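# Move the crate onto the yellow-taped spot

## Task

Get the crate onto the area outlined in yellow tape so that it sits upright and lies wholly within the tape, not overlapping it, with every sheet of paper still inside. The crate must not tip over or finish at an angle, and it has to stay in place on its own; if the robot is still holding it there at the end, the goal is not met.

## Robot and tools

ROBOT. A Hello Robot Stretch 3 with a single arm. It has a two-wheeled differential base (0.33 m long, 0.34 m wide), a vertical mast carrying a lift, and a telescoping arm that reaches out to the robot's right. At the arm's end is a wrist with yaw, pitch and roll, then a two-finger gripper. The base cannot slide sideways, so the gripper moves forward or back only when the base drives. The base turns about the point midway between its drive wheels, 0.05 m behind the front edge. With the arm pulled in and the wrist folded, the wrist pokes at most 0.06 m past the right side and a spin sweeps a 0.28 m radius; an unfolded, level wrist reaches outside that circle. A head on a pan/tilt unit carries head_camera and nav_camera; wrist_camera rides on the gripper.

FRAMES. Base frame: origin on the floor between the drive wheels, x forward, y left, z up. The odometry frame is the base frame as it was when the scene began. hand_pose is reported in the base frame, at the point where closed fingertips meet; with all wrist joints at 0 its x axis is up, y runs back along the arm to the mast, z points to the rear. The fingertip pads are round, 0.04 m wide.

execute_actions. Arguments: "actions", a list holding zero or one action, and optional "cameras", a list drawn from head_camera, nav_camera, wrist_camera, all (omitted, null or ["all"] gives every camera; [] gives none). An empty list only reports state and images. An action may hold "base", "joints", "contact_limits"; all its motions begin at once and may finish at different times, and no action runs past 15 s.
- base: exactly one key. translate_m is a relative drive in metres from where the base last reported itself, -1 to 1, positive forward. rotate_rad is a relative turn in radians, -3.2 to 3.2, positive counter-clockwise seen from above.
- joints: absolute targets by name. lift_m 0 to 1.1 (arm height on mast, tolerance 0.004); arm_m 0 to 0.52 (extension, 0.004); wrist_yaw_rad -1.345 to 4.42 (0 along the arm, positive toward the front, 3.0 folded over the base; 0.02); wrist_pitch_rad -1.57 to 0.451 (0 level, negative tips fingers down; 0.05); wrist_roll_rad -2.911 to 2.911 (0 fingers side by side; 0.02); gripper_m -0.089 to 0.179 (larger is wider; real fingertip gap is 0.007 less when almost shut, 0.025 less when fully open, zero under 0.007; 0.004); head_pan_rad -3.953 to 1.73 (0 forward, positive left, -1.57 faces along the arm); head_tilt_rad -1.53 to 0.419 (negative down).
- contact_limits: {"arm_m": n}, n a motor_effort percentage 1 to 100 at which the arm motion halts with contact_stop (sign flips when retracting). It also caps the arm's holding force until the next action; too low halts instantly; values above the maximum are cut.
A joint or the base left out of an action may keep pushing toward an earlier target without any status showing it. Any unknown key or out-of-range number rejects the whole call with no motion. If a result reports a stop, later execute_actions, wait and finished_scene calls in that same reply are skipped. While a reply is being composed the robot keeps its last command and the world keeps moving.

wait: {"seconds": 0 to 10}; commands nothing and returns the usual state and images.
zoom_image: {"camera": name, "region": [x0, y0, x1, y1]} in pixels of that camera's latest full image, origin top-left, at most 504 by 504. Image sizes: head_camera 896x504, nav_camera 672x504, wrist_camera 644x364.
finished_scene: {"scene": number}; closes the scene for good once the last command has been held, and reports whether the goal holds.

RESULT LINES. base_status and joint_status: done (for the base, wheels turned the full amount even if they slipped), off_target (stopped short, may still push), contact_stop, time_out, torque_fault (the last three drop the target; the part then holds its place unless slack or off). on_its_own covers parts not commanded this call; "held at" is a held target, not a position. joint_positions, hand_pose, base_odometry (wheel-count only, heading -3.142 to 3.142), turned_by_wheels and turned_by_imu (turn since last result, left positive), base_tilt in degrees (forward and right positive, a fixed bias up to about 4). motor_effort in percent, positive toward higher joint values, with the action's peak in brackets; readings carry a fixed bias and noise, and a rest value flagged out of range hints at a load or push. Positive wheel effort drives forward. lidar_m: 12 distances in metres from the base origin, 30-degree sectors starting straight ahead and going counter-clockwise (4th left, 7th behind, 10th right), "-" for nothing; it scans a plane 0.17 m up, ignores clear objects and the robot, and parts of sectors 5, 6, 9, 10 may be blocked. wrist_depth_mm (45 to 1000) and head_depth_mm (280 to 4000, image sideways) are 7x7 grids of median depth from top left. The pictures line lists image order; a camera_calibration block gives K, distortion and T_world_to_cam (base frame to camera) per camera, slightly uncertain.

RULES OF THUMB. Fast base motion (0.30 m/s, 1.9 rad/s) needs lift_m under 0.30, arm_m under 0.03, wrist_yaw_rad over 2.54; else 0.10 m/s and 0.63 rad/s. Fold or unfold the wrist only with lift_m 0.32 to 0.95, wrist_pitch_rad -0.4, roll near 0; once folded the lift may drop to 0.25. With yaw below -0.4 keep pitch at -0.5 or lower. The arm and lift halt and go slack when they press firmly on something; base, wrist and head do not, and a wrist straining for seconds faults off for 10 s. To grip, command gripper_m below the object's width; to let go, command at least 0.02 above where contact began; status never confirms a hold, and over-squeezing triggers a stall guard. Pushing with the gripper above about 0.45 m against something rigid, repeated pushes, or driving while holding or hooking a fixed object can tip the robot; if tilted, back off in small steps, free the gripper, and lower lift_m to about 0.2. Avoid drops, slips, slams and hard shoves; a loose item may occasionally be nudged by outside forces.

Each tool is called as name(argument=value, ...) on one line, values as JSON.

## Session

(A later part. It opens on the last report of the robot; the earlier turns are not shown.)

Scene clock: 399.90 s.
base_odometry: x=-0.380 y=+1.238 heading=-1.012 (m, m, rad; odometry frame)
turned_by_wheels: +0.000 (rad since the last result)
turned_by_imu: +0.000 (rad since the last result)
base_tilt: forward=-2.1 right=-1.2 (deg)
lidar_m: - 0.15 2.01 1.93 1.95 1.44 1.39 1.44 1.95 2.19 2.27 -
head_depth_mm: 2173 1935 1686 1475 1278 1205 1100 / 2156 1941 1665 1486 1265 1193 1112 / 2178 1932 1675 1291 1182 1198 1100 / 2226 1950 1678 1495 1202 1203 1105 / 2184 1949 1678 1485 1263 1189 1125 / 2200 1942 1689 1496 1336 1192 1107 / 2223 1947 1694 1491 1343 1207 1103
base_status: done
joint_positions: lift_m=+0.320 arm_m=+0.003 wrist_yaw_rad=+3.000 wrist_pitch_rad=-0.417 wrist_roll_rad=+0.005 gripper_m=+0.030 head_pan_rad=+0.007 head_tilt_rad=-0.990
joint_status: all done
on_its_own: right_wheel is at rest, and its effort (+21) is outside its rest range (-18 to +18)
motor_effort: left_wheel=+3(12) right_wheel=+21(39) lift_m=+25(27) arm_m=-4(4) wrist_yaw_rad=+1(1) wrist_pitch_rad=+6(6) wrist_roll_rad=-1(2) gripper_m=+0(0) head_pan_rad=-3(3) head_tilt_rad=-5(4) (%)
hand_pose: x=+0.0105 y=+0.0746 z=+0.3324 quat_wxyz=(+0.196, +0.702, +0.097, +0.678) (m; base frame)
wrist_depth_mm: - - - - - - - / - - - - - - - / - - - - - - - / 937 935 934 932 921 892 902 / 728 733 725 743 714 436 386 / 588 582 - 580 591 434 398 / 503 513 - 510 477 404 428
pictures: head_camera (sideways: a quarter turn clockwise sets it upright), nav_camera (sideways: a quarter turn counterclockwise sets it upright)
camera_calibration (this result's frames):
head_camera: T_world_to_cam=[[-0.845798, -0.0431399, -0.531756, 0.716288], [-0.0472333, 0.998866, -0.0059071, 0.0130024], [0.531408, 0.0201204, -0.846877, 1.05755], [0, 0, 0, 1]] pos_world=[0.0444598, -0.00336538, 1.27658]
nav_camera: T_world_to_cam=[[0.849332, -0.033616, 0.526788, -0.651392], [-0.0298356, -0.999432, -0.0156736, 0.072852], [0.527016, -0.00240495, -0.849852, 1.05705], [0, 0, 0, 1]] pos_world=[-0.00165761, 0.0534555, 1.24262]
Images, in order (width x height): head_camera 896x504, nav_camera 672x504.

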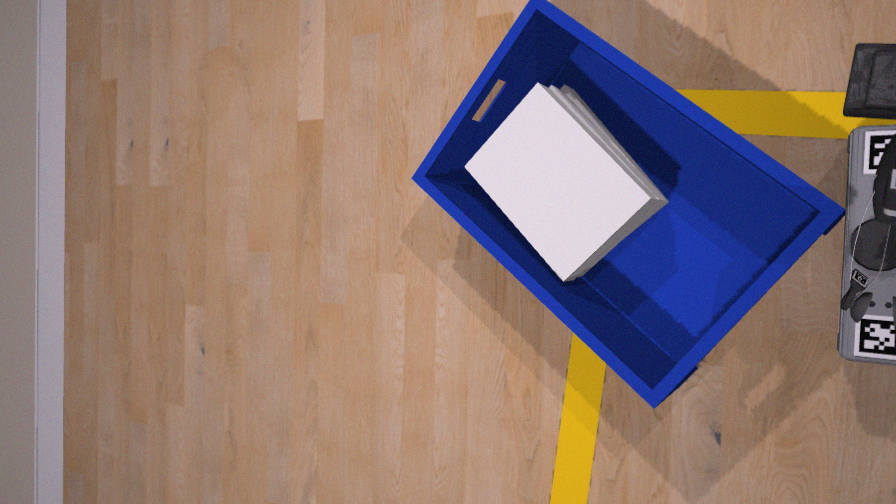

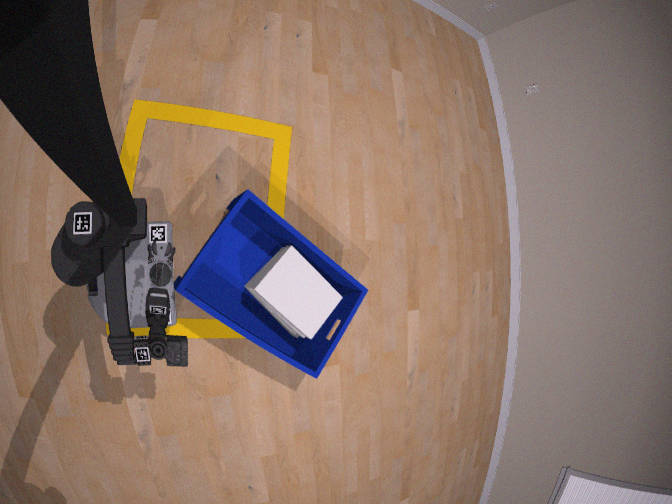

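execute_actions(actions=[{"base":{"translate_m":-0.3},"joints":{"lift_m":0.27}}], cameras=[])

execute_actions(actions=[{"base":{"rotate_rad":-1.6}}], cameras=[])

execute_actions(actions=[{"base":{"translate_m":0.8}}], cameras=[])

execute_actions(actions=[{"base":{"rotate_rad":1.6}}], cameras=[])

execute_actions(actions=[{"base":{"translate_m":1.0}}], cameras=[])

execute_actions(actions=[{"base":{"translate_m":0.22}}], cameras=[])

execute_actions(actions=[{"base":{"rotate_rad":1.6}}], cameras=[])

execute_actions(actions=[{"base":{"translate_m":0.25}}], cameras=[])

execute_actions(actions=[{"base":{"rotate_rad":1.6}}], cameras=["nav_camera"])

Scene clock: 418.97 s.
base_odometry: x=-0.539 y=+1.492 heading=-1.012 (m, m, rad; odometry frame)
turned_by_wheels: +0.000 (rad since the last result)
turned_by_imu: -0.001 (rad since the last result)
base_tilt: forward=-2.1 right=-1.1 (deg)
lidar_m: 0.35 0.52 2.01 1.93 1.54 1.14 1.09 1.13 1.53 2.19 2.27 0.50
head_depth_mm: 2268 1907 1675 1425 1328 1201 1103 / 2275 1937 1672 1410 1332 1204 1115 / 2267 1935 1470 1328 1304 1206 1119 / 2270 1936 1679 1358 1309 1197 1124 / 2281 1939 1686 1392 1306 1206 1120 / 2312 1943 1695 1486 1340 1216 1100 / 2288 1943 1694 1502 1340 1210 1101
base_status: done
joint_positions: lift_m=+0.270 arm_m=+0.003 wrist_yaw_rad=+3.000 wrist_pitch_rad=-0.417 wrist_roll_rad=+0.005 gripper_m=+0.030 head_pan_rad=+0.007 head_tilt_rad=-0.990
joint_status: all done
motor_effort: left_wheel=-3(11) right_wheel=+4(14) lift_m=+11(22) arm_m=-4(4) wrist_yaw_rad=+1(1) wrist_pitch_rad=+6(6) wrist_roll_rad=-2(2) gripper_m=+0(0) head_pan_rad=-2(3) head_tilt_rad=-4(5) (%)
hand_pose: x=+0.0105 y=+0.0746 z=+0.2833 quat_wxyz=(+0.196, +0.702, +0.097, +0.678) (m; base frame)
wrist_depth_mm: - - - - - - - / - - - - - - - / - - - - - - - / 828 843 822 812 815 806 793 / 647 642 639 661 632 629 629 / 526 526 - 536 525 515 510 / 455 - - - 425 435 431
pictures: none
No camera images: the call's "cameras" was empty. Leave "cameras" out to get every camera's image.

Scene clock: 421.17 s.
base_odometry: x=-0.539 y=+1.492 heading=-2.612 (m, m, rad; odometry frame)
turned_by_wheels: -1.600 (rad since the last result)
turned_by_imu: -1.564 (rad since the last result)
base_tilt: forward=-2.2 right=-1.1 (deg)
lidar_m: 2.19 2.27 0.52 0.35 0.53 2.02 1.92 1.57 1.14 1.09 1.13 1.50
head_depth_mm: 2267 1931 1684 1479 1324 1201 1093 / 2279 1940 1684 1486 1328 1199 1112 / 2236 1917 1683 1498 1330 1205 1122 / 2139 1923 1673 1494 1331 1201 1128 / 2128 1942 1686 1493 1330 1206 1121 / 2157 1951 1687 1501 1332 1212 1108 / 2134 1936 1694 1495 1336 1210 1089
base_status: done
joint_positions: lift_m=+0.270 arm_m=+0.003 wrist_yaw_rad=+3.000 wrist_pitch_rad=-0.417 wrist_roll_rad=+0.005 gripper_m=+0.030 head_pan_rad=+0.007 head_tilt_rad=-0.990
joint_status: not commanded
motor_effort: left_wheel=+4(13) right_wheel=-6(11) lift_m=+11(12) arm_m=-4(4) wrist_yaw_rad=+1(0) wrist_pitch_rad=+6(6) wrist_roll_rad=-2(1) gripper_m=+0(0) head_pan_rad=-2(3) head_tilt_rad=-6(2) (%)
hand_pose: x=+0.0105 y=+0.0746 z=+0.2833 quat_wxyz=(+0.196, +0.702, +0.097, +0.678) (m; base frame)
wrist_depth_mm: - - - - - - - / - - - - - - - / - - 805 743 976 - - / 843 829 573 517 809 799 805 / 646 637 612 566 635 625 623 / 524 524 - 537 525 510 508 / 452 - - - 422 435 432
pictures: none
No camera images: the call's "cameras" was empty. Leave "cameras" out to get every camera's image.

Scene clock: 425.60 s.
base_odometry: x=-1.229 y=+1.088 heading=-2.612 (m, m, rad; odometry frame)
turned_by_wheels: +0.000 (rad since the last result)
turned_by_imu: +0.002 (rad since the last result)
base_tilt: forward=-2.1 right=-1.2 (deg)
lidar_m: 1.39 1.44 1.96 2.68 0.84 0.82 2.72 1.56 1.12 1.07 1.10 1.47
head_depth_mm: 1940 1934 1675 1488 1325 1203 1098 / 1958 1924 1668 1498 1325 1206 1113 / 1875 1856 1682 1477 1325 1206 1120 / 1339 1607 1680 1494 1332 1208 1124 / 1343 1599 1682 1477 1333 1212 1117 / 1343 1623 1691 1493 1339 1200 1103 / 1352 1614 1683 1498 1334 1211 1113
base_status: done
joint_positions: lift_m=+0.270 arm_m=+0.003 wrist_yaw_rad=+3.000 wrist_pitch_rad=-0.417 wrist_roll_rad=+0.005 gripper_m=+0.030 head_pan_rad=+0.007 head_tilt_rad=-0.990
joint_status: not commanded
motor_effort: left_wheel=+3(12) right_wheel=-5(9) lift_m=+11(12) arm_m=-4(4) wrist_yaw_rad=+1(1) wrist_pitch_rad=+6(6) wrist_roll_rad=-1(2) gripper_m=+0(0) head_pan_rad=-3(1) head_tilt_rad=-4(4) (%)
hand_pose: x=+0.0105 y=+0.0746 z=+0.2833 quat_wxyz=(+0.196, +0.702, +0.097, +0.678) (m; base frame)
wrist_depth_mm: - - - - - - - / 996 - - - - - - / 712 811 - - - - - / 733 825 815 825 801 804 794 / 643 638 642 667 635 625 620 / 527 529 - 536 522 513 505 / 454 - - - 423 434 431
pictures: none
No camera images: the call's "cameras" was empty. Leave "cameras" out to get every camera's image.

Scene clock: 427.87 s.
base_odometry: x=-1.229 y=+1.088 heading=-1.012 (m, m, rad; odometry frame)
turned_by_wheels: +1.600 (rad since the last result)
turned_by_imu: +1.564 (rad since the last result)
base_tilt: forward=-2.1 right=-1.1 (deg)
lidar_m: 2.68 0.83 0.82 2.72 1.53 1.11 1.07 1.11 1.51 1.40 1.45 2.00
head_depth_mm: 2271 1922 1668 1483 1323 1205 1099 / 2265 1956 1664 1471 1325 1201 1114 / 2272 1940 1692 1483 1329 1206 1127 / 2297 1925 1675 1495 1330 1209 1126 / 2265 1936 1677 1493 1339 1205 1123 / 2278 1935 1693 1478 1339 1201 1109 / 2317 1946 1683 1390 1338 1209 1113
base_status: done
joint_positions: lift_m=+0.270 arm_m=+0.003 wrist_yaw_rad=+3.000 wrist_pitch_rad=-0.417 wrist_roll_rad=+0.005 gripper_m=+0.030 head_pan_rad=+0.007 head_tilt_rad=-0.990
joint_status: not commanded
motor_effort: left_wheel=-4(9) right_wheel=+5(14) lift_m=+11(11) arm_m=-4(4) wrist_yaw_rad=+0(1) wrist_pitch_rad=+6(6) wrist_roll_rad=-2(2) gripper_m=+1(1) head_pan_rad=-2(3) head_tilt_rad=-4(4) (%)
hand_pose: x=+0.0105 y=+0.0746 z=+0.2833 quat_wxyz=(+0.196, +0.702, +0.097, +0.678) (m; base frame)
wrist_depth_mm: - - - - - - - / - - - - - - 950 / - - - - 972 808 709 / 839 829 832 812 804 799 730 / 647 646 638 661 629 634 621 / 528 522 - 542 525 515 507 / 452 - - - 426 436 430
pictures: none
No camera images: the call's "cameras" was empty. Leave "cameras" out to get every camera's image.

Scene clock: 432.87 s.
base_odometry: x=-0.699 y=+0.240 heading=-1.012 (m, m, rad; odometry frame)
turned_by_wheels: +0.000 (rad since the last result)
turned_by_imu: +0.002 (rad since the last result)
base_tilt: forward=-2.1 right=-1.1 (deg)
lidar_m: 1.69 1.75 2.39 0.47 0.43 2.13 2.05 2.13 1.46 1.40 1.46 1.76
head_depth_mm: 1621 1847 1672 1477 1320 1196 1094 / 1634 1838 1671 1477 1328 1209 1114 / 1624 1849 1671 1482 1330 1213 1119 / 1625 1857 1679 1484 1332 1210 1121 / 1645 1848 1699 1499 1337 1211 1131 / 1647 1859 1689 1484 1335 1208 1102 / 1649 1894 1681 1484 1327 1210 1105
base_status: done
joint_positions: lift_m=+0.270 arm_m=+0.003 wrist_yaw_rad=+3.000 wrist_pitch_rad=-0.417 wrist_roll_rad=+0.005 gripper_m=+0.030 head_pan_rad=+0.007 head_tilt_rad=-0.990
joint_status: not commanded
motor_effort: left_wheel=-4(7) right_wheel=+5(14) lift_m=+12(11) arm_m=-4(4) wrist_yaw_rad=+1(1) wrist_pitch_rad=+6(6) wrist_roll_rad=-2(1) gripper_m=+0(0) head_pan_rad=-2(3) head_tilt_rad=-2(5) (%)
hand_pose: x=+0.0105 y=+0.0746 z=+0.2833 quat_wxyz=(+0.196, +0.702, +0.097, +0.678) (m; base frame)
wrist_depth_mm: - - - - - - - / - - - - - - - / 724 592 609 801 - - - / 784 642 623 781 803 800 796 / 656 643 633 667 628 628 625 / 531 525 - 540 526 513 512 / 452 - - - 425 434 434
pictures: none
No camera images: the call's "cameras" was empty. Leave "cameras" out to get every camera's image.

Scene clock: 435.23 s.
base_odometry: x=-0.582 y=+0.053 heading=-1.012 (m, m, rad; odometry frame)
turned_by_wheels: +0.000 (rad since the last result)
turned_by_imu: +0.000 (rad since the last result)
base_tilt: forward=-2.1 right=-1.1 (deg)
lidar_m: 1.48 1.53 2.09 0.68 0.53 0.57 2.27 2.35 1.46 1.41 1.46 1.54
head_depth_mm: 1397 1672 1686 1482 1334 1201 1097 / 1412 1692 1672 1483 1322 1204 1116 / 1418 1689 1676 1492 1328 1209 1120 / 1416 1699 1689 1480 1342 1205 1123 / 1437 1712 1690 1488 1323 1215 1127 / 1429 1717 1682 1498 1331 1208 1105 / 1444 1724 1698 1510 1338 1213 1105
base_status: done
joint_positions: lift_m=+0.270 arm_m=+0.003 wrist_yaw_rad=+3.000 wrist_pitch_rad=-0.417 wrist_roll_rad=+0.005 gripper_m=+0.030 head_pan_rad=+0.007 head_tilt_rad=-0.990
joint_status: not commanded
motor_effort: left_wheel=-4(9) right_wheel=+5(14) lift_m=+11(11) arm_m=-4(4) wrist_yaw_rad=+1(0) wrist_pitch_rad=+6(6) wrist_roll_rad=-1(2) gripper_m=+0(0) head_pan_rad=-3(1) head_tilt_rad=-4(4) (%)
hand_pose: x=+0.0105 y=+0.0746 z=+0.2833 quat_wxyz=(+0.196, +0.702, +0.097, +0.678) (m; base frame)
wrist_depth_mm: - - - - - - - / - - - - - - - / 893 547 - - - - - / 469 572 820 810 805 802 799 / 530 588 642 665 635 626 624 / 532 522 - 541 522 515 510 / 449 - - - 426 438 432
pictures: none
No camera images: the call's "cameras" was empty. Leave "cameras" out to get every camera's image.

Scene clock: 437.50 s.
base_odometry: x=-0.582 y=+0.053 heading=+0.588 (m, m, rad; odometry frame)
turned_by_wheels: +1.600 (rad since the last result)
turned_by_imu: +1.564 (rad since the last result)
base_tilt: forward=-2.1 right=-1.2 (deg)
lidar_m: 0.67 0.53 0.82 2.27 2.37 1.45 1.40 1.47 1.53 1.48 1.54 2.12
head_depth_mm: 2290 1947 1673 1478 1331 1199 1101 / 2256 1917 1671 1487 1332 1199 1114 / 2278 1934 1681 1480 1340 1210 1122 / 2286 1935 1690 1492 1337 1207 1119 / 2307 1937 1690 1310 1333 1202 1131 / 2306 1930 1683 1302 1277 1204 1101 / 2293 1954 1589 1355 1294 1205 1107
base_status: done
joint_positions: lift_m=+0.270 arm_m=+0.003 wrist_yaw_rad=+3.000 wrist_pitch_rad=-0.417 wrist_roll_rad=+0.005 gripper_m=+0.030 head_pan_rad=+0.007 head_tilt_rad=-0.990
joint_status: not commanded
motor_effort: left_wheel=-4(10) right_wheel=+5(14) lift_m=+11(11) arm_m=-4(4) wrist_yaw_rad=+1(1) wrist_pitch_rad=+6(6) wrist_roll_rad=-2(1) gripper_m=+0(0) head_pan_rad=-2(2) head_tilt_rad=-4(5) (%)
hand_pose: x=+0.0105 y=+0.0746 z=+0.2833 quat_wxyz=(+0.196, +0.702, +0.097, +0.678) (m; base frame)
wrist_depth_mm: - - - - - - - / - - - - - - - / - - - - - - 711 / 829 832 822 813 809 757 490 / 645 640 636 661 631 592 527 / 523 524 - 534 521 515 506 / 449 - - - 422 437 433
pictures: none
No camera images: the call's "cameras" was empty. Leave "cameras" out to get every camera's image.

Scene clock: 440.07 s.
base_odometry: x=-0.374 y=+0.192 heading=+0.587 (m, m, rad; odometry frame)
turned_by_wheels: +0.000 (rad since the last result)
turned_by_imu: +0.000 (rad since the last result)
base_tilt: forward=-2.1 right=-1.1 (deg)
lidar_m: 0.46 0.41 0.38 2.27 2.36 1.70 1.65 1.73 1.53 1.48 1.54 2.13
head_depth_mm: 2212 1938 1687 1472 1324 1201 1101 / 2239 1935 1675 1484 1322 1207 1114 / 2230 1926 1681 1488 1328 1204 1120 / 2252 1942 1683 1472 1333 1214 1124 / 2277 1950 1694 1491 1280 1206 1127 / 2303 1937 1698 1492 1167 1162 1104 / 2311 1963 1685 1439 1194 1143 1103
base_status: done
joint_positions: lift_m=+0.270 arm_m=+0.003 wrist_yaw_rad=+3.000 wrist_pitch_rad=-0.417 wrist_roll_rad=+0.005 gripper_m=+0.030 head_pan_rad=+0.007 head_tilt_rad=-0.990
joint_status: not commanded
motor_effort: left_wheel=-4(8) right_wheel=+5(14) lift_m=+12(12) arm_m=-4(4) wrist_yaw_rad=+0(1) wrist_pitch_rad=+6(6) wrist_roll_rad=-2(1) gripper_m=+0(1) head_pan_rad=-3(2) head_tilt_rad=-5(4) (%)
hand_pose: x=+0.0105 y=+0.0746 z=+0.2833 quat_wxyz=(+0.196, +0.702, +0.097, +0.678) (m; base frame)
wrist_depth_mm: - - - - - - - / - - - - - 941 - / - - - - 756 889 746 / 844 838 826 820 480 431 436 / 650 637 633 654 519 445 384 / 525 525 - 540 522 480 412 / 454 - - - 422 435 421
pictures: none
No camera images: the call's "cameras" was empty. Leave "cameras" out to get every camera's image.

Scene clock: 442.33 s.
base_odometry: x=-0.374 y=+0.192 heading=+2.187 (m, m, rad; odometry frame)
turned_by_wheels: +1.600 (rad since the last result)
turned_by_imu: +1.563 (rad since the last result)
base_tilt: forward=-2.2 right=-1.1 (deg)
lidar_m: 2.27 2.37 1.70 1.65 2.04 1.53 1.48 1.55 2.17 0.45 0.41 0.38
head_depth_mm: 2115 1918 1671 1474 1327 1094 1100 / 2132 1921 1683 1486 1312 1173 1115 / 2132 1931 1678 1482 1325 1202 1123 / 2157 1939 1676 1493 1332 1203 1123 / 2167 1937 1667 1490 1333 1203 1126 / 2173 1941 1689 1484 1348 1205 1099 / 2180 1963 1707 1491 1337 1215 1109
base_status: done
joint_positions: lift_m=+0.270 arm_m=+0.003 wrist_yaw_rad=+3.000 wrist_pitch_rad=-0.417 wrist_roll_rad=+0.005 gripper_m=+0.030 head_pan_rad=+0.007 head_tilt_rad=-0.990
joint_status: not commanded
motor_effort: left_wheel=-3(9) right_wheel=+5(15) lift_m=+11(12) arm_m=-4(4) wrist_yaw_rad=+1(1) wrist_pitch_rad=+6(6) wrist_roll_rad=-1(2) gripper_m=+0(0) head_pan_rad=-3(3) head_tilt_rad=-4(4) (%)
hand_pose: x=+0.0105 y=+0.0746 z=+0.2833 quat_wxyz=(+0.196, +0.702, +0.097, +0.678) (m; base frame)
wrist_depth_mm: - - - - - - - / - - - - - - - / - - - - - - - / 845 834 824 820 813 812 804 / 649 637 638 659 638 636 619 / 530 528 - 541 529 511 514 / 451 - - - 423 436 432
pictures: nav_camera (sideways: a quarter turn counterclockwise sets it upright)
camera_calibration (this result's frames):
nav_camera: T_world_to_cam=[[0.84933, -0.0336352, 0.52679, -0.651395], [-0.0298581, -0.999431, -0.0156737, 0.0728522], [0.527018, -0.00241683, -0.849851, 1.05704], [0, 0, 0, 1]] pos_world=[-0.00165626, 0.0534557, 1.24262]
Images, in order (width x height): nav_camera 672x504.

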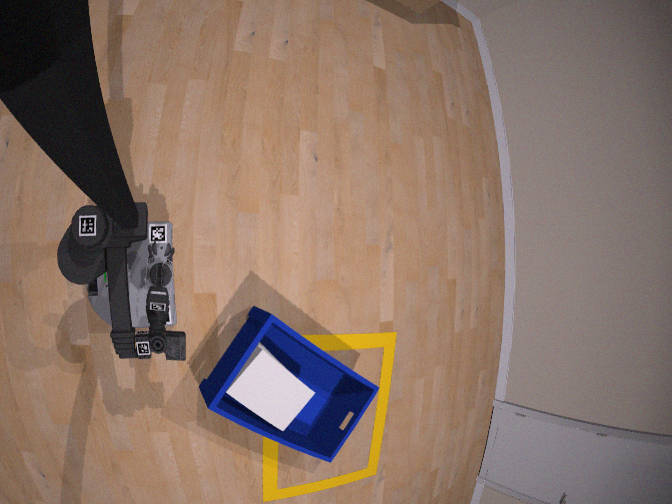

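execute_actions(actions=[{"base":{"translate_m":0.75},"joints":{"lift_m":0.32}}], cameras=["nav_camera"])

Scene clock: 454.30 s.
base_odometry: x=-0.808 y=+0.804 heading=+2.187 (m, m, rad; odometry frame)
turned_by_wheels: +0.000 (rad since the last result)
turned_by_imu: +0.001 (rad since the last result)
base_tilt: forward=-2.2 right=-1.1 (deg)
lidar_m: 1.53 1.60 1.65 1.62 1.71 2.28 2.22 0.31 0.33 0.41 2.08 1.58
head_depth_mm: 1426 1720 1668 1486 1332 1208 1103 / 1457 1725 1678 1486 1326 1199 1109 / 1460 1728 1676 1492 1322 1211 1118 / 1487 1765 1685 1476 1329 1203 1126 / 1488 1784 1689 1486 1331 1206 1126 / 1496 1804 1694 1509 1335 1202 1102 / 1508 1810 1698 1500 1335 1212 1106
base_status: done
joint_positions: lift_m=+0.320 arm_m=+0.003 wrist_yaw_rad=+3.000 wrist_pitch_rad=-0.417 wrist_roll_rad=+0.005 gripper_m=+0.030 head_pan_rad=+0.006 head_tilt_rad=-0.990
joint_status: all done
motor_effort: left_wheel=-3(11) right_wheel=+4(61) lift_m=+26(27) arm_m=-4(4) wrist_yaw_rad=+1(1) wrist_pitch_rad=+6(6) wrist_roll_rad=-2(1) gripper_m=+0(1) head_pan_rad=-1(2) head_tilt_rad=-5(4) (%)
hand_pose: x=+0.0105 y=+0.0746 z=+0.3324 quat_wxyz=(+0.196, +0.702, +0.097, +0.678) (m; base frame)
wrist_depth_mm: - - - - - - - / - - - - - - - / - - - - - - - / 945 938 932 914 909 911 894 / 727 727 728 740 702 705 694 / 588 591 - 585 589 583 574 / 503 516 - 508 477 485 482
pictures: nav_camera (sideways: a quarter turn counterclockwise sets it upright)
camera_calibration (this result's frames):
nav_camera: T_world_to_cam=[[0.849326, -0.033736, 0.52679, -0.651394], [-0.0299767, -0.999428, -0.0156736, 0.0728529], [0.527017, -0.00247938, -0.849851, 1.05704], [0, 0, 0, 1]] pos_world=[-0.00164993, 0.0534566, 1.24262]
Images, in order (width x height): nav_camera 672x504.

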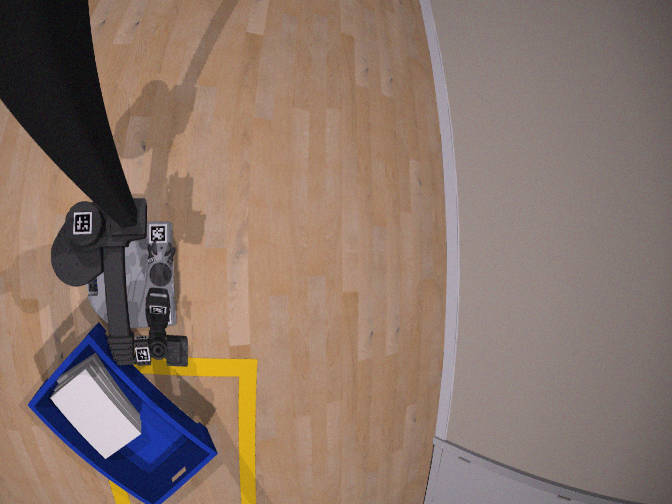

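execute_actions(actions=[{"base":{"translate_m":0.12}}], cameras=[])

execute_actions(actions=[{"base":{"rotate_rad":-1.6}}], cameras=["nav_camera"])

execute_actions(actions=[{"base":{"translate_m":0.65}}], cameras=["nav_camera"])

Scene clock: 468.17 s.
base_odometry: x=-0.877 y=+0.902 heading=+2.187 (m, m, rad; odometry frame)
turned_by_wheels: +0.000 (rad since the last result)
turned_by_imu: +0.000 (rad since the last result)
base_tilt: forward=-2.1 right=-1.2 (deg)
lidar_m: 1.41 1.48 1.65 1.61 1.70 2.42 2.34 0.40 0.42 0.53 1.91 1.45
head_depth_mm: 1321 1564 1662 1478 1330 1207 1093 / 1332 1592 1681 1488 1329 1198 1115 / 1352 1596 1681 1484 1334 1199 1118 / 1359 1612 1691 1484 1334 1205 1126 / 1363 1651 1684 1479 1338 1207 1124 / 1383 1659 1691 1500 1335 1203 1106 / 1386 1684 1696 1501 1337 1214 1106
base_status: done
joint_positions: lift_m=+0.320 arm_m=+0.003 wrist_yaw_rad=+3.000 wrist_pitch_rad=-0.417 wrist_roll_rad=+0.005 gripper_m=+0.030 head_pan_rad=+0.006 head_tilt_rad=-0.990
joint_status: not commanded
motor_effort: left_wheel=-3(5) right_wheel=+4(9) lift_m=+26(25) arm_m=-4(4) wrist_yaw_rad=+1(1) wrist_pitch_rad=+6(6) wrist_roll_rad=-1(1) gripper_m=+0(0) head_pan_rad=-3(2) head_tilt_rad=-4(5) (%)
hand_pose: x=+0.0105 y=+0.0746 z=+0.3324 quat_wxyz=(+0.196, +0.702, +0.097, +0.678) (m; base frame)
wrist_depth_mm: - - - - - - - / - - - - - - - / - - - - - - - / 946 933 922 918 929 904 889 / 731 721 723 751 710 705 696 / 597 593 - 582 590 576 570 / 501 511 - 508 475 484 485
pictures: none
No camera images: the call's "cameras" was empty. Leave "cameras" out to get every camera's image.

Scene clock: 471.63 s.
base_odometry: x=-0.877 y=+0.902 heading=+0.587 (m, m, rad; odometry frame)
turned_by_wheels: -1.600 (rad since the last result)
turned_by_imu: -1.565 (rad since the last result)
base_tilt: forward=-2.2 right=-1.2 (deg)
lidar_m: 0.52 1.95 1.45 1.41 1.47 1.66 1.61 1.69 2.42 2.34 0.40 0.42
head_depth_mm: 2249 1933 1669 1361 1194 1149 1094 / 2260 1931 1684 1434 1250 1193 1115 / 2290 1934 1691 1410 1290 1205 1128 / 2271 1927 1680 1481 1329 1204 1128 / 2302 1946 1688 1487 1336 1207 1121 / 2305 1940 1689 1484 1332 1210 1104 / 2306 1962 1704 1492 1337 1208 1103
base_status: done
joint_positions: lift_m=+0.320 arm_m=+0.003 wrist_yaw_rad=+3.000 wrist_pitch_rad=-0.417 wrist_roll_rad=+0.005 gripper_m=+0.030 head_pan_rad=+0.006 head_tilt_rad=-0.990
joint_status: not commanded
motor_effort: left_wheel=+4(7) right_wheel=-5(10) lift_m=+26(26) arm_m=-4(4) wrist_yaw_rad=+1(0) wrist_pitch_rad=+6(6) wrist_roll_rad=-1(1) gripper_m=+0(0) head_pan_rad=-3(3) head_tilt_rad=-3(6) (%)
hand_pose: x=+0.0105 y=+0.0746 z=+0.3324 quat_wxyz=(+0.196, +0.702, +0.097, +0.678) (m; base frame)
wrist_depth_mm: - - - - - - - / - - - - - - - / - - - - - - - / 940 933 929 920 906 897 893 / 724 722 716 740 709 701 695 / 586 594 - 580 597 567 573 / 495 516 - 514 477 493 488
pictures: nav_camera (sideways: a quarter turn counterclockwise sets it upright)
camera_calibration (this result's frames):
nav_camera: T_world_to_cam=[[0.849326, -0.0337359, 0.52679, -0.651394], [-0.0299766, -0.999428, -0.0156736, 0.0728529], [0.527017, -0.00247935, -0.849851, 1.05704], [0, 0, 0, 1]] pos_world=[-0.00164994, 0.0534566, 1.24262]
Images, in order (width x height): nav_camera 672x504.

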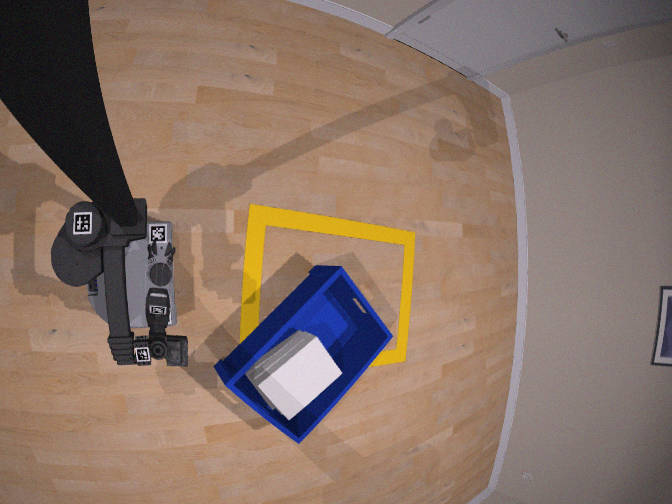

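Scene clock: 479.30 s.
base_odometry: x=-0.336 y=+1.262 heading=+0.587 (m, m, rad; odometry frame)
turned_by_wheels: +0.000 (rad since the last result)
turned_by_imu: +0.001 (rad since the last result)
base_tilt: forward=-2.2 right=-1.1 (deg)
lidar_m: 1.87 1.92 1.45 1.40 1.46 2.02 2.25 0.49 0.23 0.18 0.17 0.17
head_depth_mm: 1768 1925 1678 1484 1324 1173 1094 / 1787 1934 1680 1477 1323 1198 1110 / 1767 1909 1678 1488 1333 1215 1108 / 1803 1941 1678 1490 1331 1208 1125 / 1841 1939 1693 1484 1325 1205 1132 / 1823 1952 1697 1484 1343 1210 1107 / 1842 1944 1702 1497 1334 1211 1100
base_status: done
joint_positions: lift_m=+0.320 arm_m=+0.003 wrist_yaw_rad=+3.000 wrist_pitch_rad=-0.417 wrist_roll_rad=+0.005 gripper_m=+0.030 head_pan_rad=+0.006 head_tilt_rad=-0.990
joint_status: not commanded
motor_effort: left_wheel=+3(8) right_wheel=+16(57) lift_m=+25(25) arm_m=-3(4) wrist_yaw_rad=+1(1) wrist_pitch_rad=+6(6) wrist_roll_rad=-2(2) gripper_m=+0(0) head_pan_rad=-2(3) head_tilt_rad=-5(4) (%)
hand_pose: x=+0.0105 y=+0.0746 z=+0.3324 quat_wxyz=(+0.196, +0.702, +0.097, +0.678) (m; base frame)
wrist_depth_mm: - - - - - - - / - - - - - - - / - - - - - - - / 948 942 911 920 915 890 905 / 732 717 719 739 708 704 691 / 596 591 - 573 588 576 575 / 496 511 - 507 478 485 484
pictures: nav_camera (sideways: a quarter turn counterclockwise sets it upright)
camera_calibration (this result's frames):
nav_camera: T_world_to_cam=[[0.849322, -0.0338433, 0.52679, -0.651394], [-0.030103, -0.999424, -0.0156736, 0.0728537], [0.527017, -0.00254599, -0.849851, 1.05704], [0, 0, 0, 1]] pos_world=[-0.00164318, 0.0534576, 1.24262]
Images, in order (width x height): nav_camera 672x504.

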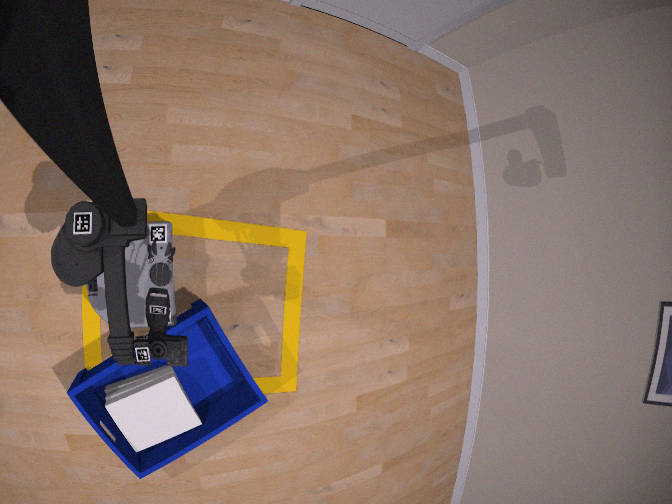

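Working; continue a bit.

execute_actions(actions=[{"base":{"translate_m":0.3}}], cameras=[])

execute_actions(actions=[{"base":{"translate_m":-0.95},"joints":{"lift_m":0.27}}], cameras=["nav_camera","head_camera"])

Scene clock: 486.57 s.
base_odometry: x=-0.086 y=+1.428 heading=+0.587 (m, m, rad; odometry frame)
turned_by_wheels: +0.000 (rad since the last result)
turned_by_imu: +0.000 (rad since the last result)
base_tilt: forward=-2.1 right=-1.2 (deg)
lidar_m: 1.57 1.64 1.43 1.38 1.46 2.02 2.55 0.33 0.18 0.17 2.20 1.62
head_depth_mm: 1483 1769 1677 1478 1318 1203 1099 / 1487 1779 1673 1480 1329 1208 1111 / 1501 1776 1687 1479 1329 1198 1118 / 1513 1795 1682 1492 1328 1202 1122 / 1516 1827 1681 1493 1331 1207 1118 / 1538 1830 1681 1490 1325 1203 1102 / 1543 1823 1690 1491 1345 1215 1104
base_status: done
joint_positions: lift_m=+0.320 arm_m=+0.003 wrist_yaw_rad=+3.000 wrist_pitch_rad=-0.417 wrist_roll_rad=+0.005 gripper_m=+0.030 head_pan_rad=+0.006 head_tilt_rad=-0.990
joint_status: not commanded
motor_effort: left_wheel=+1(8) right_wheel=-1(38) lift_m=+26(25) arm_m=-4(4) wrist_yaw_rad=+1(1) wrist_pitch_rad=+6(6) wrist_roll_rad=-2(1) gripper_m=+0(0) head_pan_rad=-2(2) head_tilt_rad=-4(6) (%)
hand_pose: x=+0.0105 y=+0.0746 z=+0.3324 quat_wxyz=(+0.196, +0.702, +0.097, +0.678) (m; base frame)
wrist_depth_mm: - - - - - - - / - - - - - - - / - - - - - - - / 938 936 936 910 903 902 907 / 731 720 712 748 710 707 698 / 595 589 - 583 589 574 574 / 500 512 - 509 475 487 487
pictures: none
No camera images: the call's "cameras" was empty. Leave "cameras" out to get every camera's image.

Scene clock: 491.73 s.
base_odometry: x=-0.877 y=+0.902 heading=+0.587 (m, m, rad; odometry frame)
turned_by_wheels: +0.000 (rad since the last result)
turned_by_imu: -0.003 (rad since the last result)
base_tilt: forward=-2.2 right=-1.1 (deg)
lidar_m: 0.82 1.95 1.46 1.41 1.47 1.66 1.61 1.69 2.41 2.34 0.48 0.44
head_depth_mm: 2264 1928 1677 1475 1214 1184 1099 / 2267 1917 1675 1423 1295 1207 1111 / 2277 1930 1670 1473 1329 1202 1120 / 2275 1925 1679 1481 1330 1204 1123 / 2287 1950 1688 1482 1340 1211 1123 / 2285 1937 1685 1477 1330 1207 1106 / 2290 1931 1690 1493 1341 1215 1108
base_status: done
joint_positions: lift_m=+0.270 arm_m=+0.003 wrist_yaw_rad=+3.000 wrist_pitch_rad=-0.417 wrist_roll_rad=+0.005 gripper_m=+0.030 head_pan_rad=+0.006 head_tilt_rad=-0.990
joint_status: all done
motor_effort: left_wheel=+2(6) right_wheel=-3(12) lift_m=+11(23) arm_m=-4(4) wrist_yaw_rad=+1(0) wrist_pitch_rad=+6(6) wrist_roll_rad=-2(1) gripper_m=+0(0) head_pan_rad=-2(2) head_tilt_rad=-4(5) (%)
hand_pose: x=+0.0105 y=+0.0746 z=+0.2833 quat_wxyz=(+0.196, +0.702, +0.097, +0.678) (m; base frame)
wrist_depth_mm: - - - - - - - / - - - - - - - / - - - - - - - / 827 846 820 825 815 797 798 / 645 642 642 662 632 632 616 / 528 526 - 544 527 514 509 / 452 - - - 423 435 432
pictures: head_camera (sideways: a quarter turn clockwise sets it upright), nav_camera (sideways: a quarter turn counterclockwise sets it upright)
camera_calibration (this result's frames):
head_camera: T_world_to_cam=[[-0.845809, -0.0429138, -0.531757, 0.716291], [-0.0469663, 0.998879, -0.00590719, 0.0130009], [0.531415, 0.0199783, -0.846876, 1.05755], [0, 0, 0, 1]] pos_world=[0.0444589, -0.00337563, 1.27658]
nav_camera: T_world_to_cam=[[0.849322, -0.0338431, 0.52679, -0.651394], [-0.0301027, -0.999424, -0.0156736, 0.0728537], [0.527017, -0.00254582, -0.849851, 1.05704], [0, 0, 0, 1]] pos_world=[-0.00164319, 0.0534576, 1.24262]
Images, in order (width x height): head_camera 896x504, nav_camera 672x504.

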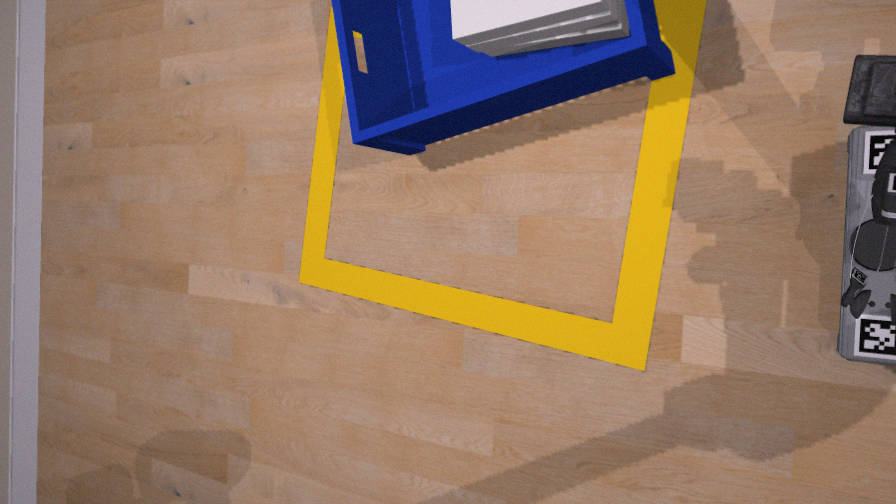

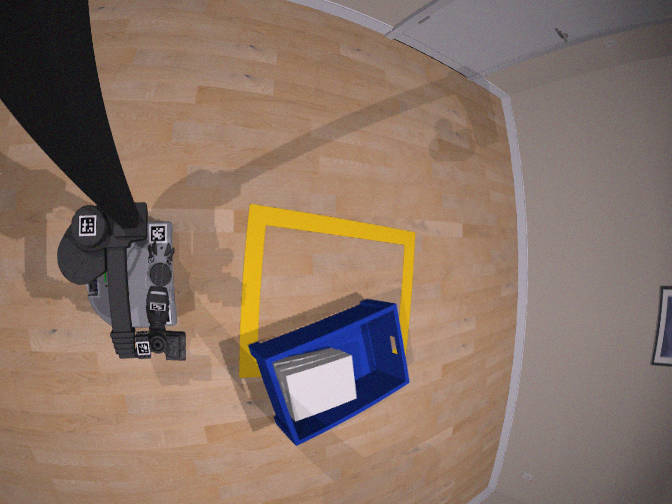

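execute_actions(actions=[{"base":{"rotate_rad":-1.6}}], cameras=[])

execute_actions(actions=[{"base":{"translate_m":1.0}}], cameras=[])

execute_actions(actions=[{"base":{"translate_m":0.15}}], cameras=[])

execute_actions(actions=[{"base":{"rotate_rad":1.6}}], cameras=[])

execute_actions(actions=[{"base":{"translate_m":0.68}}], cameras=[])

execute_actions(actions=[{"base":{"rotate_rad":1.45}}], cameras=["nav_camera","head_camera"])

Scene clock: 502.53 s.
base_odometry: x=-0.877 y=+0.902 heading=-1.013 (m, m, rad; odometry frame)
turned_by_wheels: -1.600 (rad since the last result)
turned_by_imu: -1.565 (rad since the last result)
base_tilt: forward=-2.2 right=-1.1 (deg)
lidar_m: 2.34 0.52 0.44 0.79 1.99 1.46 1.41 1.46 1.67 1.61 1.68 2.43
head_depth_mm: 2148 1930 1684 1484 1323 1205 1098 / 2173 1930 1682 1477 1332 1204 1119 / 2180 1940 1682 1482 1320 1208 1124 / 2173 1929 1685 1487 1333 1204 1125 / 2168 1941 1671 1496 1332 1214 1122 / 2212 1938 1695 1490 1336 1212 1103 / 2204 1940 1696 1476 1203 1177 1112
base_status: done
joint_positions: lift_m=+0.270 arm_m=+0.003 wrist_yaw_rad=+3.000 wrist_pitch_rad=-0.417 wrist_roll_rad=+0.005 gripper_m=+0.030 head_pan_rad=+0.006 head_tilt_rad=-0.990
joint_status: not commanded
motor_effort: left_wheel=+4(10) right_wheel=-5(11) lift_m=+12(11) arm_m=-4(4) wrist_yaw_rad=+1(1) wrist_pitch_rad=+6(6) wrist_roll_rad=-2(2) gripper_m=+0(0) head_pan_rad=-2(2) head_tilt_rad=-4(4) (%)
hand_pose: x=+0.0105 y=+0.0746 z=+0.2833 quat_wxyz=(+0.196, +0.702, +0.097, +0.678) (m; base frame)
wrist_depth_mm: - - - - - - - / - - - - - 983 - / - - - - 673 667 602 / 838 841 831 823 712 529 640 / 645 645 644 670 628 575 622 / 532 526 - 536 525 514 509 / 452 - - - 421 432 429
pictures: none
No camera images: the call's "cameras" was empty. Leave "cameras" out to get every camera's image.

Scene clock: 507.53 s.
base_odometry: x=-0.347 y=+0.053 heading=-1.013 (m, m, rad; odometry frame)
turned_by_wheels: +0.000 (rad since the last result)
turned_by_imu: +0.002 (rad since the last result)
base_tilt: forward=-2.2 right=-1.1 (deg)
lidar_m: 1.35 1.40 1.92 2.51 0.53 0.59 2.40 2.48 1.68 1.62 1.93 1.40
head_depth_mm: 1271 1514 1683 1477 1322 1198 1102 / 1287 1533 1669 1483 1329 1212 1114 / 1293 1541 1687 1502 1331 1204 1124 / 1290 1539 1684 1488 1328 1212 1122 / 1296 1558 1681 1494 1337 1204 1128 / 1306 1560 1683 1505 1325 1209 1101 / 1309 1567 1696 1499 1334 1208 1105
base_status: done
joint_positions: lift_m=+0.270 arm_m=+0.003 wrist_yaw_rad=+3.000 wrist_pitch_rad=-0.417 wrist_roll_rad=+0.005 gripper_m=+0.030 head_pan_rad=+0.006 head_tilt_rad=-0.990
joint_status: not commanded
motor_effort: left_wheel=+3(12) right_wheel=-5(8) lift_m=+11(11) arm_m=-4(4) wrist_yaw_rad=+1(1) wrist_pitch_rad=+6(6) wrist_roll_rad=-2(1) gripper_m=+0(0) head_pan_rad=-3(2) head_tilt_rad=-5(4) (%)
hand_pose: x=+0.0105 y=+0.0746 z=+0.2833 quat_wxyz=(+0.196, +0.702, +0.097, +0.678) (m; base frame)
wrist_depth_mm: - - - - - - - / - - - - - - - / 717 663 - - - - - / 489 662 813 812 798 796 793 / 531 598 635 664 630 627 620 / 531 526 - 542 522 512 512 / 451 - - - 423 435 433
pictures: none
No camera images: the call's "cameras" was empty. Leave "cameras" out to get every camera's image.

Scene clock: 509.67 s.
base_odometry: x=-0.268 y=-0.074 heading=-1.012 (m, m, rad; odometry frame)
turned_by_wheels: +0.000 (rad since the last result)
turned_by_imu: +0.000 (rad since the last result)
base_tilt: forward=-2.2 right=-1.1 (deg)
lidar_m: 1.20 1.25 1.71 2.52 0.69 0.63 2.55 2.64 1.68 1.62 1.71 1.25
head_depth_mm: 1133 1344 1601 1485 1314 1206 1100 / 1136 1359 1617 1486 1329 1203 1110 / 1145 1359 1622 1484 1337 1206 1124 / 1150 1378 1629 1480 1338 1206 1121 / 1150 1380 1623 1499 1337 1211 1124 / 1156 1379 1635 1486 1328 1207 1101 / 1158 1398 1638 1493 1339 1206 1113
base_status: done
joint_positions: lift_m=+0.270 arm_m=+0.003 wrist_yaw_rad=+3.000 wrist_pitch_rad=-0.417 wrist_roll_rad=+0.005 gripper_m=+0.030 head_pan_rad=+0.006 head_tilt_rad=-0.990
joint_status: not commanded
motor_effort: left_wheel=+3(10) right_wheel=-4(9) lift_m=+11(11) arm_m=-4(4) wrist_yaw_rad=+1(0) wrist_pitch_rad=+6(6) wrist_roll_rad=-1(2) gripper_m=+0(0) head_pan_rad=-3(2) head_tilt_rad=-4(5) (%)
hand_pose: x=+0.0105 y=+0.0746 z=+0.2833 quat_wxyz=(+0.196, +0.702, +0.097, +0.678) (m; base frame)
wrist_depth_mm: - - - - - - - / - - - - - - - / 765 - - - - - - / 701 839 811 824 815 807 783 / 611 636 638 670 631 630 630 / 533 527 - 538 526 513 509 / 452 - - - 422 432 433
pictures: none
No camera images: the call's "cameras" was empty. Leave "cameras" out to get every camera's image.

Scene clock: 511.93 s.
base_odometry: x=-0.268 y=-0.074 heading=+0.587 (m, m, rad; odometry frame)
turned_by_wheels: +1.600 (rad since the last result)
turned_by_imu: +1.564 (rad since the last result)
base_tilt: forward=-2.1 right=-1.1 (deg)
lidar_m: 2.52 0.64 0.63 2.54 2.23 1.67 1.62 1.69 1.24 1.20 1.25 1.73
head_depth_mm: 2242 1939 1673 1476 1316 1198 1099 / 2251 1926 1680 1486 1320 1204 1116 / 2283 1917 1684 1480 1332 1205 1121 / 2302 1935 1677 1480 1327 1209 1126 / 2295 1961 1684 1479 1330 1208 1131 / 2313 1939 1676 1496 1337 1216 1106 / 2311 1949 1702 1447 1304 1218 1107
base_status: done
joint_positions: lift_m=+0.270 arm_m=+0.003 wrist_yaw_rad=+3.000 wrist_pitch_rad=-0.417 wrist_roll_rad=+0.005 gripper_m=+0.030 head_pan_rad=+0.006 head_tilt_rad=-0.990
joint_status: not commanded
motor_effort: left_wheel=-4(9) right_wheel=+5(15) lift_m=+11(11) arm_m=-4(4) wrist_yaw_rad=+1(1) wrist_pitch_rad=+6(6) wrist_roll_rad=-1(2) gripper_m=+0(0) head_pan_rad=-3(3) head_tilt_rad=-4(6) (%)
hand_pose: x=+0.0105 y=+0.0746 z=+0.2833 quat_wxyz=(+0.196, +0.702, +0.097, +0.678) (m; base frame)
wrist_depth_mm: - - - - - - - / - - - - - - - / - - - - 963 654 689 / 851 847 815 826 825 706 754 / 646 642 640 665 632 628 627 / 527 528 - 536 524 513 506 / 449 - - - 422 433 434
pictures: none
No camera images: the call's "cameras" was empty. Leave "cameras" out to get every camera's image.

Scene clock: 515.97 s.
base_odometry: x=+0.298 y=+0.303 heading=+0.587 (m, m, rad; odometry frame)
turned_by_wheels: +0.000 (rad since the last result)
turned_by_imu: +0.001 (rad since the last result)
base_tilt: forward=-2.1 right=-1.2 (deg)
lidar_m: 1.84 1.93 0.57 0.50 0.50 2.37 2.30 1.70 1.25 1.21 1.27 1.76
head_depth_mm: 1745 1922 1687 1478 1316 1205 1098 / 1757 1933 1681 1488 1328 1197 1118 / 1778 1927 1683 1487 1325 1201 1121 / 1776 1959 1680 1486 1333 1213 1121 / 1780 1940 1669 1488 1338 1209 1126 / 1816 1944 1689 1501 1328 1210 1105 / 1804 1933 1698 1501 1337 1213 1105
base_status: done
joint_positions: lift_m=+0.270 arm_m=+0.003 wrist_yaw_rad=+3.000 wrist_pitch_rad=-0.417 wrist_roll_rad=+0.005 gripper_m=+0.030 head_pan_rad=+0.006 head_tilt_rad=-0.990
joint_status: not commanded
motor_effort: left_wheel=-4(8) right_wheel=+5(12) lift_m=+11(11) arm_m=-4(4) wrist_yaw_rad=+1(0) wrist_pitch_rad=+6(6) wrist_roll_rad=-1(2) gripper_m=+1(0) head_pan_rad=-3(2) head_tilt_rad=-5(5) (%)
hand_pose: x=+0.0105 y=+0.0746 z=+0.2833 quat_wxyz=(+0.196, +0.702, +0.097, +0.678) (m; base frame)
wrist_depth_mm: - - - - - - - / - - 934 993 - - - / - - 590 625 700 - - / 841 829 623 684 762 802 804 / 649 644 649 666 632 626 615 / 526 525 - 540 523 512 508 / 454 - - - 425 435 432
pictures: none
No camera images: the call's "cameras" was empty. Leave "cameras" out to get every camera's image.

Scene clock: 518.00 s.
base_odometry: x=+0.298 y=+0.303 heading=+2.037 (m, m, rad; odometry frame)
turned_by_wheels: +1.450 (rad since the last result)
turned_by_imu: +1.417 (rad since the last result)
base_tilt: forward=-2.1 right=-1.2 (deg)
lidar_m: 0.51 0.50 2.46 2.29 1.96 1.31 1.21 1.23 1.56 1.85 1.87 0.62
head_depth_mm: 2283 1924 1675 1482 1328 1200 1101 / 2286 1957 1679 1380 1320 1206 1113 / 2305 1931 1683 1461 1311 1213 1119 / 2286 1931 1698 1412 1279 1205 1128 / 2309 1938 1676 1302 1250 1208 1126 / 2282 1929 1681 1328 1275 1209 1100 / 2263 1940 1706 1459 1338 1211 1106
base_status: done
joint_positions: lift_m=+0.270 arm_m=+0.003 wrist_yaw_rad=+3.000 wrist_pitch_rad=-0.417 wrist_roll_rad=+0.005 gripper_m=+0.030 head_pan_rad=+0.006 head_tilt_rad=-0.990
joint_status: not commanded
motor_effort: left_wheel=-4(12) right_wheel=+5(14) lift_m=+12(11) arm_m=-4(4) wrist_yaw_rad=+0(1) wrist_pitch_rad=+6(6) wrist_roll_rad=-2(1) gripper_m=+0(0) head_pan_rad=-2(2) head_tilt_rad=-4(5) (%)
hand_pose: x=+0.0105 y=+0.0746 z=+0.2833 quat_wxyz=(+0.196, +0.702, +0.097, +0.678) (m; base frame)
wrist_depth_mm: - - - - - - - / - - - - - - - / - - - - - - - / 835 834 823 807 811 813 439 / 652 638 640 657 625 631 461 / 528 528 - 539 522 511 480 / 453 - - - 424 436 432
pictures: head_camera (sideways: a quarter turn clockwise sets it upright), nav_camera (sideways: a quarter turn counterclockwise sets it upright)
camera_calibration (this result's frames):
head_camera: T_world_to_cam=[[-0.845809, -0.0429137, -0.531757, 0.716291], [-0.0469662, 0.998879, -0.00590718, 0.0130009], [0.531415, 0.0199783, -0.846876, 1.05755], [0, 0, 0, 1]] pos_world=[0.0444589, -0.00337564, 1.27658]
nav_camera: T_world_to_cam=[[0.849322, -0.0338432, 0.52679, -0.651394], [-0.0301028, -0.999424, -0.0156736, 0.0728537], [0.527017, -0.00254589, -0.849851, 1.05704], [0, 0, 0, 1]] pos_world=[-0.00164319, 0.0534576, 1.24262]
Images, in order (width x height): head_camera 896x504, nav_camera 672x504.

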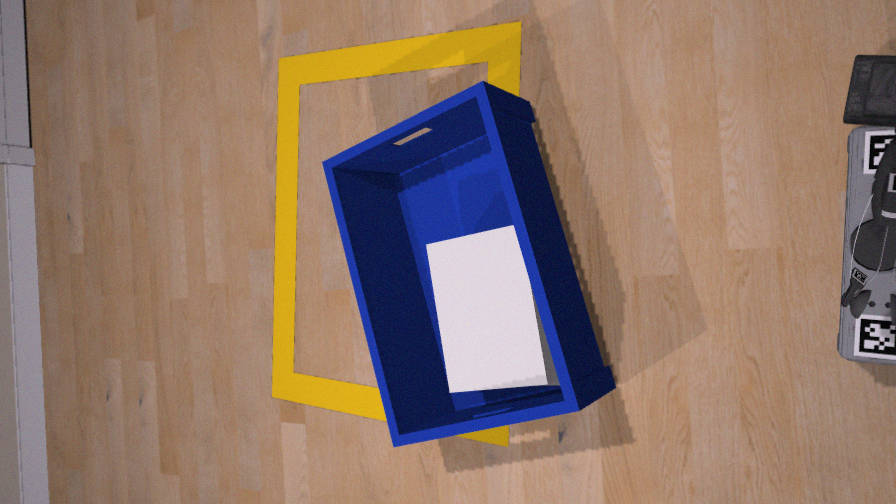

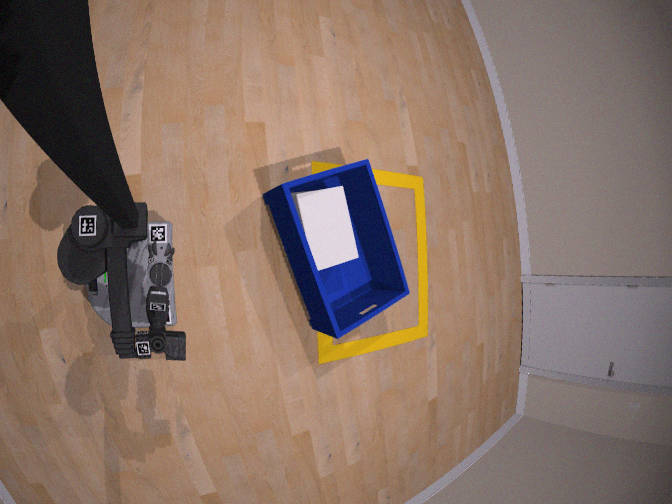

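execute_actions(actions=[{"base":{"translate_m":0.4}}], cameras=[])

execute_actions(actions=[{"base":{"translate_m":0.45},"joints":{"lift_m":0.32}}], cameras=[])

execute_actions(actions=[{"base":{"translate_m":-0.5},"joints":{"lift_m":0.27}}], cameras=["nav_camera","head_camera"])

Scene clock: 525.17 s.
base_odometry: x=+0.119 y=+0.660 heading=+2.037 (m, m, rad; odometry frame)
turned_by_wheels: +0.000 (rad since the last result)
turned_by_imu: +0.000 (rad since the last result)
base_tilt: forward=-2.1 right=-1.2 (deg)
lidar_m: 0.15 - 0.15 0.23 2.37 1.73 1.61 1.63 1.94 1.80 0.31 0.16
head_depth_mm: 2098 1925 1678 1479 1322 1206 1099 / 2082 1909 1693 1482 1310 1155 1113 / 2094 1923 1672 1493 1283 1208 1120 / 2065 1943 1672 1483 1294 1075 1109 / 2099 1926 1693 1481 1275 1062 1103 / 2050 1928 1683 1509 1272 1061 1073 / 2039 1949 1688 1489 1342 1136 1076
base_status: done
joint_positions: lift_m=+0.270 arm_m=+0.003 wrist_yaw_rad=+3.000 wrist_pitch_rad=-0.417 wrist_roll_rad=+0.005 gripper_m=+0.030 head_pan_rad=+0.006 head_tilt_rad=-0.990
joint_status: not commanded
motor_effort: left_wheel=-4(9) right_wheel=+5(14) lift_m=+11(12) arm_m=-4(4) wrist_yaw_rad=+1(1) wrist_pitch_rad=+6(6) wrist_roll_rad=-1(1) gripper_m=+0(0) head_pan_rad=-3(2) head_tilt_rad=-4(5) (%)
hand_pose: x=+0.0105 y=+0.0746 z=+0.2833 quat_wxyz=(+0.196, +0.702, +0.097, +0.678) (m; base frame)
wrist_depth_mm: - - - - - - - / - - - - - - - / - - - - - 532 - / 843 836 817 426 453 523 441 / 645 645 638 400 379 379 426 / 524 526 - 439 244 313 308 / 446 - - - 313 211 262
pictures: none
No camera images: the call's "cameras" was empty. Leave "cameras" out to get every camera's image.

Scene clock: 530.80 s.
base_odometry: x=-0.084 y=+1.062 heading=+2.037 (m, m, rad; odometry frame)
turned_by_wheels: +0.000 (rad since the last result)
turned_by_imu: +0.009 (rad since the last result)
base_tilt: forward=-2.2 right=-1.2 (deg)
lidar_m: - - 0.15 0.19 2.42 2.20 2.05 2.08 1.88 0.18 0.15 -
head_depth_mm: 1669 1882 1682 1473 1322 1207 1101 / 1641 1840 1682 1483 1320 1157 1073 / 1660 1872 1688 1481 1270 1202 1110 / 1643 1857 1694 1482 1277 1169 1101 / 1628 1867 1681 1482 1272 1058 996 / 1629 1862 1687 1493 1274 1059 1062 / 1615 1867 1689 1492 1333 1061 1061
base_status: translate_m off_target (by the wheels' count: +0.4499 of +0.4500)
joint_positions: lift_m=+0.320 arm_m=+0.003 wrist_yaw_rad=+3.000 wrist_pitch_rad=-0.417 wrist_roll_rad=+0.005 gripper_m=+0.030 head_pan_rad=+0.005 head_tilt_rad=-0.991
joint_status: all done
on_its_own: left_wheel is at rest, and its effort (+25) is outside its rest range (-18 to +18)
motor_effort: left_wheel=+25(78) right_wheel=+12(15) lift_m=+25(27) arm_m=-3(4) wrist_yaw_rad=+0(1) wrist_pitch_rad=+6(6) wrist_roll_rad=-2(2) gripper_m=+0(0) head_pan_rad=-2(2) head_tilt_rad=-3(5) (%)
hand_pose: x=+0.0105 y=+0.0747 z=+0.3325 quat_wxyz=(+0.196, +0.702, +0.097, +0.678) (m; base frame)
wrist_depth_mm: - - - - - - - / - - - - - - - / - - - - - - - / 943 948 923 831 518 526 814 / 736 725 717 523 461 480 440 / 596 586 - 544 381 375 427 / 500 512 - 270 307 315 335
pictures: none
No camera images: the call's "cameras" was empty. Leave "cameras" out to get every camera's image.

Scene clock: 534.43 s.
base_odometry: x=+0.141 y=+0.615 heading=+2.037 (m, m, rad; odometry frame)
turned_by_wheels: +0.000 (rad since the last result)
turned_by_imu: -0.002 (rad since the last result)
base_tilt: forward=-2.2 right=-1.1 (deg)
lidar_m: 0.54 0.56 2.48 2.33 2.37 1.67 1.56 1.58 1.94 1.80 1.83 0.56
head_depth_mm: 2088 1928 1668 1483 1322 1197 1100 / 2116 1916 1682 1439 1311 1196 1126 / 2122 1909 1666 1470 1291 1212 1123 / 2102 1933 1683 1429 1288 1209 1121 / 2117 1929 1688 1304 1295 1209 1122 / 2096 1949 1686 1312 1302 1222 1104 / 2082 1940 1702 1502 1343 1210 1105
base_status: done
joint_positions: lift_m=+0.270 arm_m=+0.003 wrist_yaw_rad=+3.000 wrist_pitch_rad=-0.417 wrist_roll_rad=+0.005 gripper_m=+0.030 head_pan_rad=+0.005 head_tilt_rad=-0.991
joint_status: all done
motor_effort: left_wheel=-1(16) right_wheel=+1(8) lift_m=+11(22) arm_m=-4(3) wrist_yaw_rad=+0(0) wrist_pitch_rad=+6(6) wrist_roll_rad=-1(2) gripper_m=+1(0) head_pan_rad=-2(2) head_tilt_rad=-4(3) (%)
hand_pose: x=+0.0105 y=+0.0747 z=+0.2834 quat_wxyz=(+0.196, +0.702, +0.097, +0.678) (m; base frame)
wrist_depth_mm: - - - - - - - / - - - - - - - / - - - - - - - / 847 831 831 812 810 801 558 / 654 647 639 672 632 626 572 / 526 523 - 543 520 514 512 / 453 - - - 426 436 434
pictures: head_camera (sideways: a quarter turn clockwise sets it upright), nav_camera (sideways: a quarter turn counterclockwise sets it upright)
camera_calibration (this result's frames):
head_camera: T_world_to_cam=[[-0.8467, -0.0420511, -0.530407, 0.714537], [-0.0459516, 0.998927, -0.00584223, 0.0129102], [0.530083, 0.0194264, -0.847723, 1.05866], [0, 0, 0, 1]] pos_world=[0.044415, -0.00341517, 1.27652]
nav_camera: T_world_to_cam=[[0.850126, -0.0347093, 0.525434, -0.649634], [-0.0311522, -0.999393, -0.0156156, 0.0727845], [0.525657, -0.00309321, -0.850691, 1.05814], [0, 0, 0, 1]] pos_world=[-0.00168295, 0.053465, 1.24263]
Images, in order (width x height): head_camera 896x504, nav_camera 672x504.

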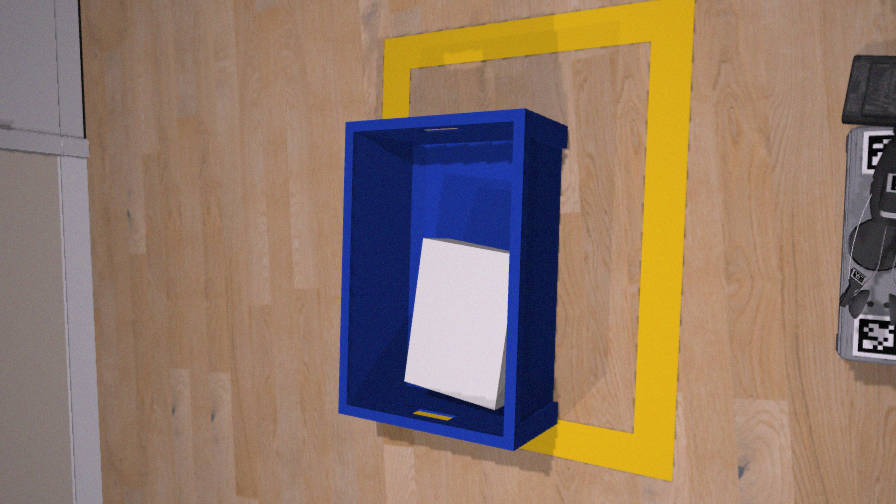

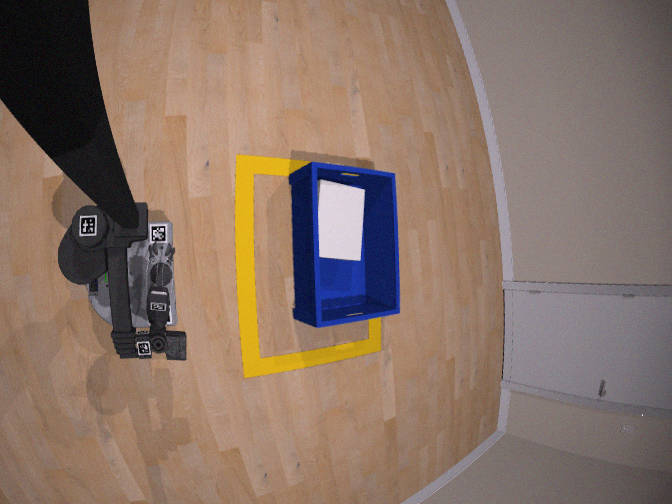

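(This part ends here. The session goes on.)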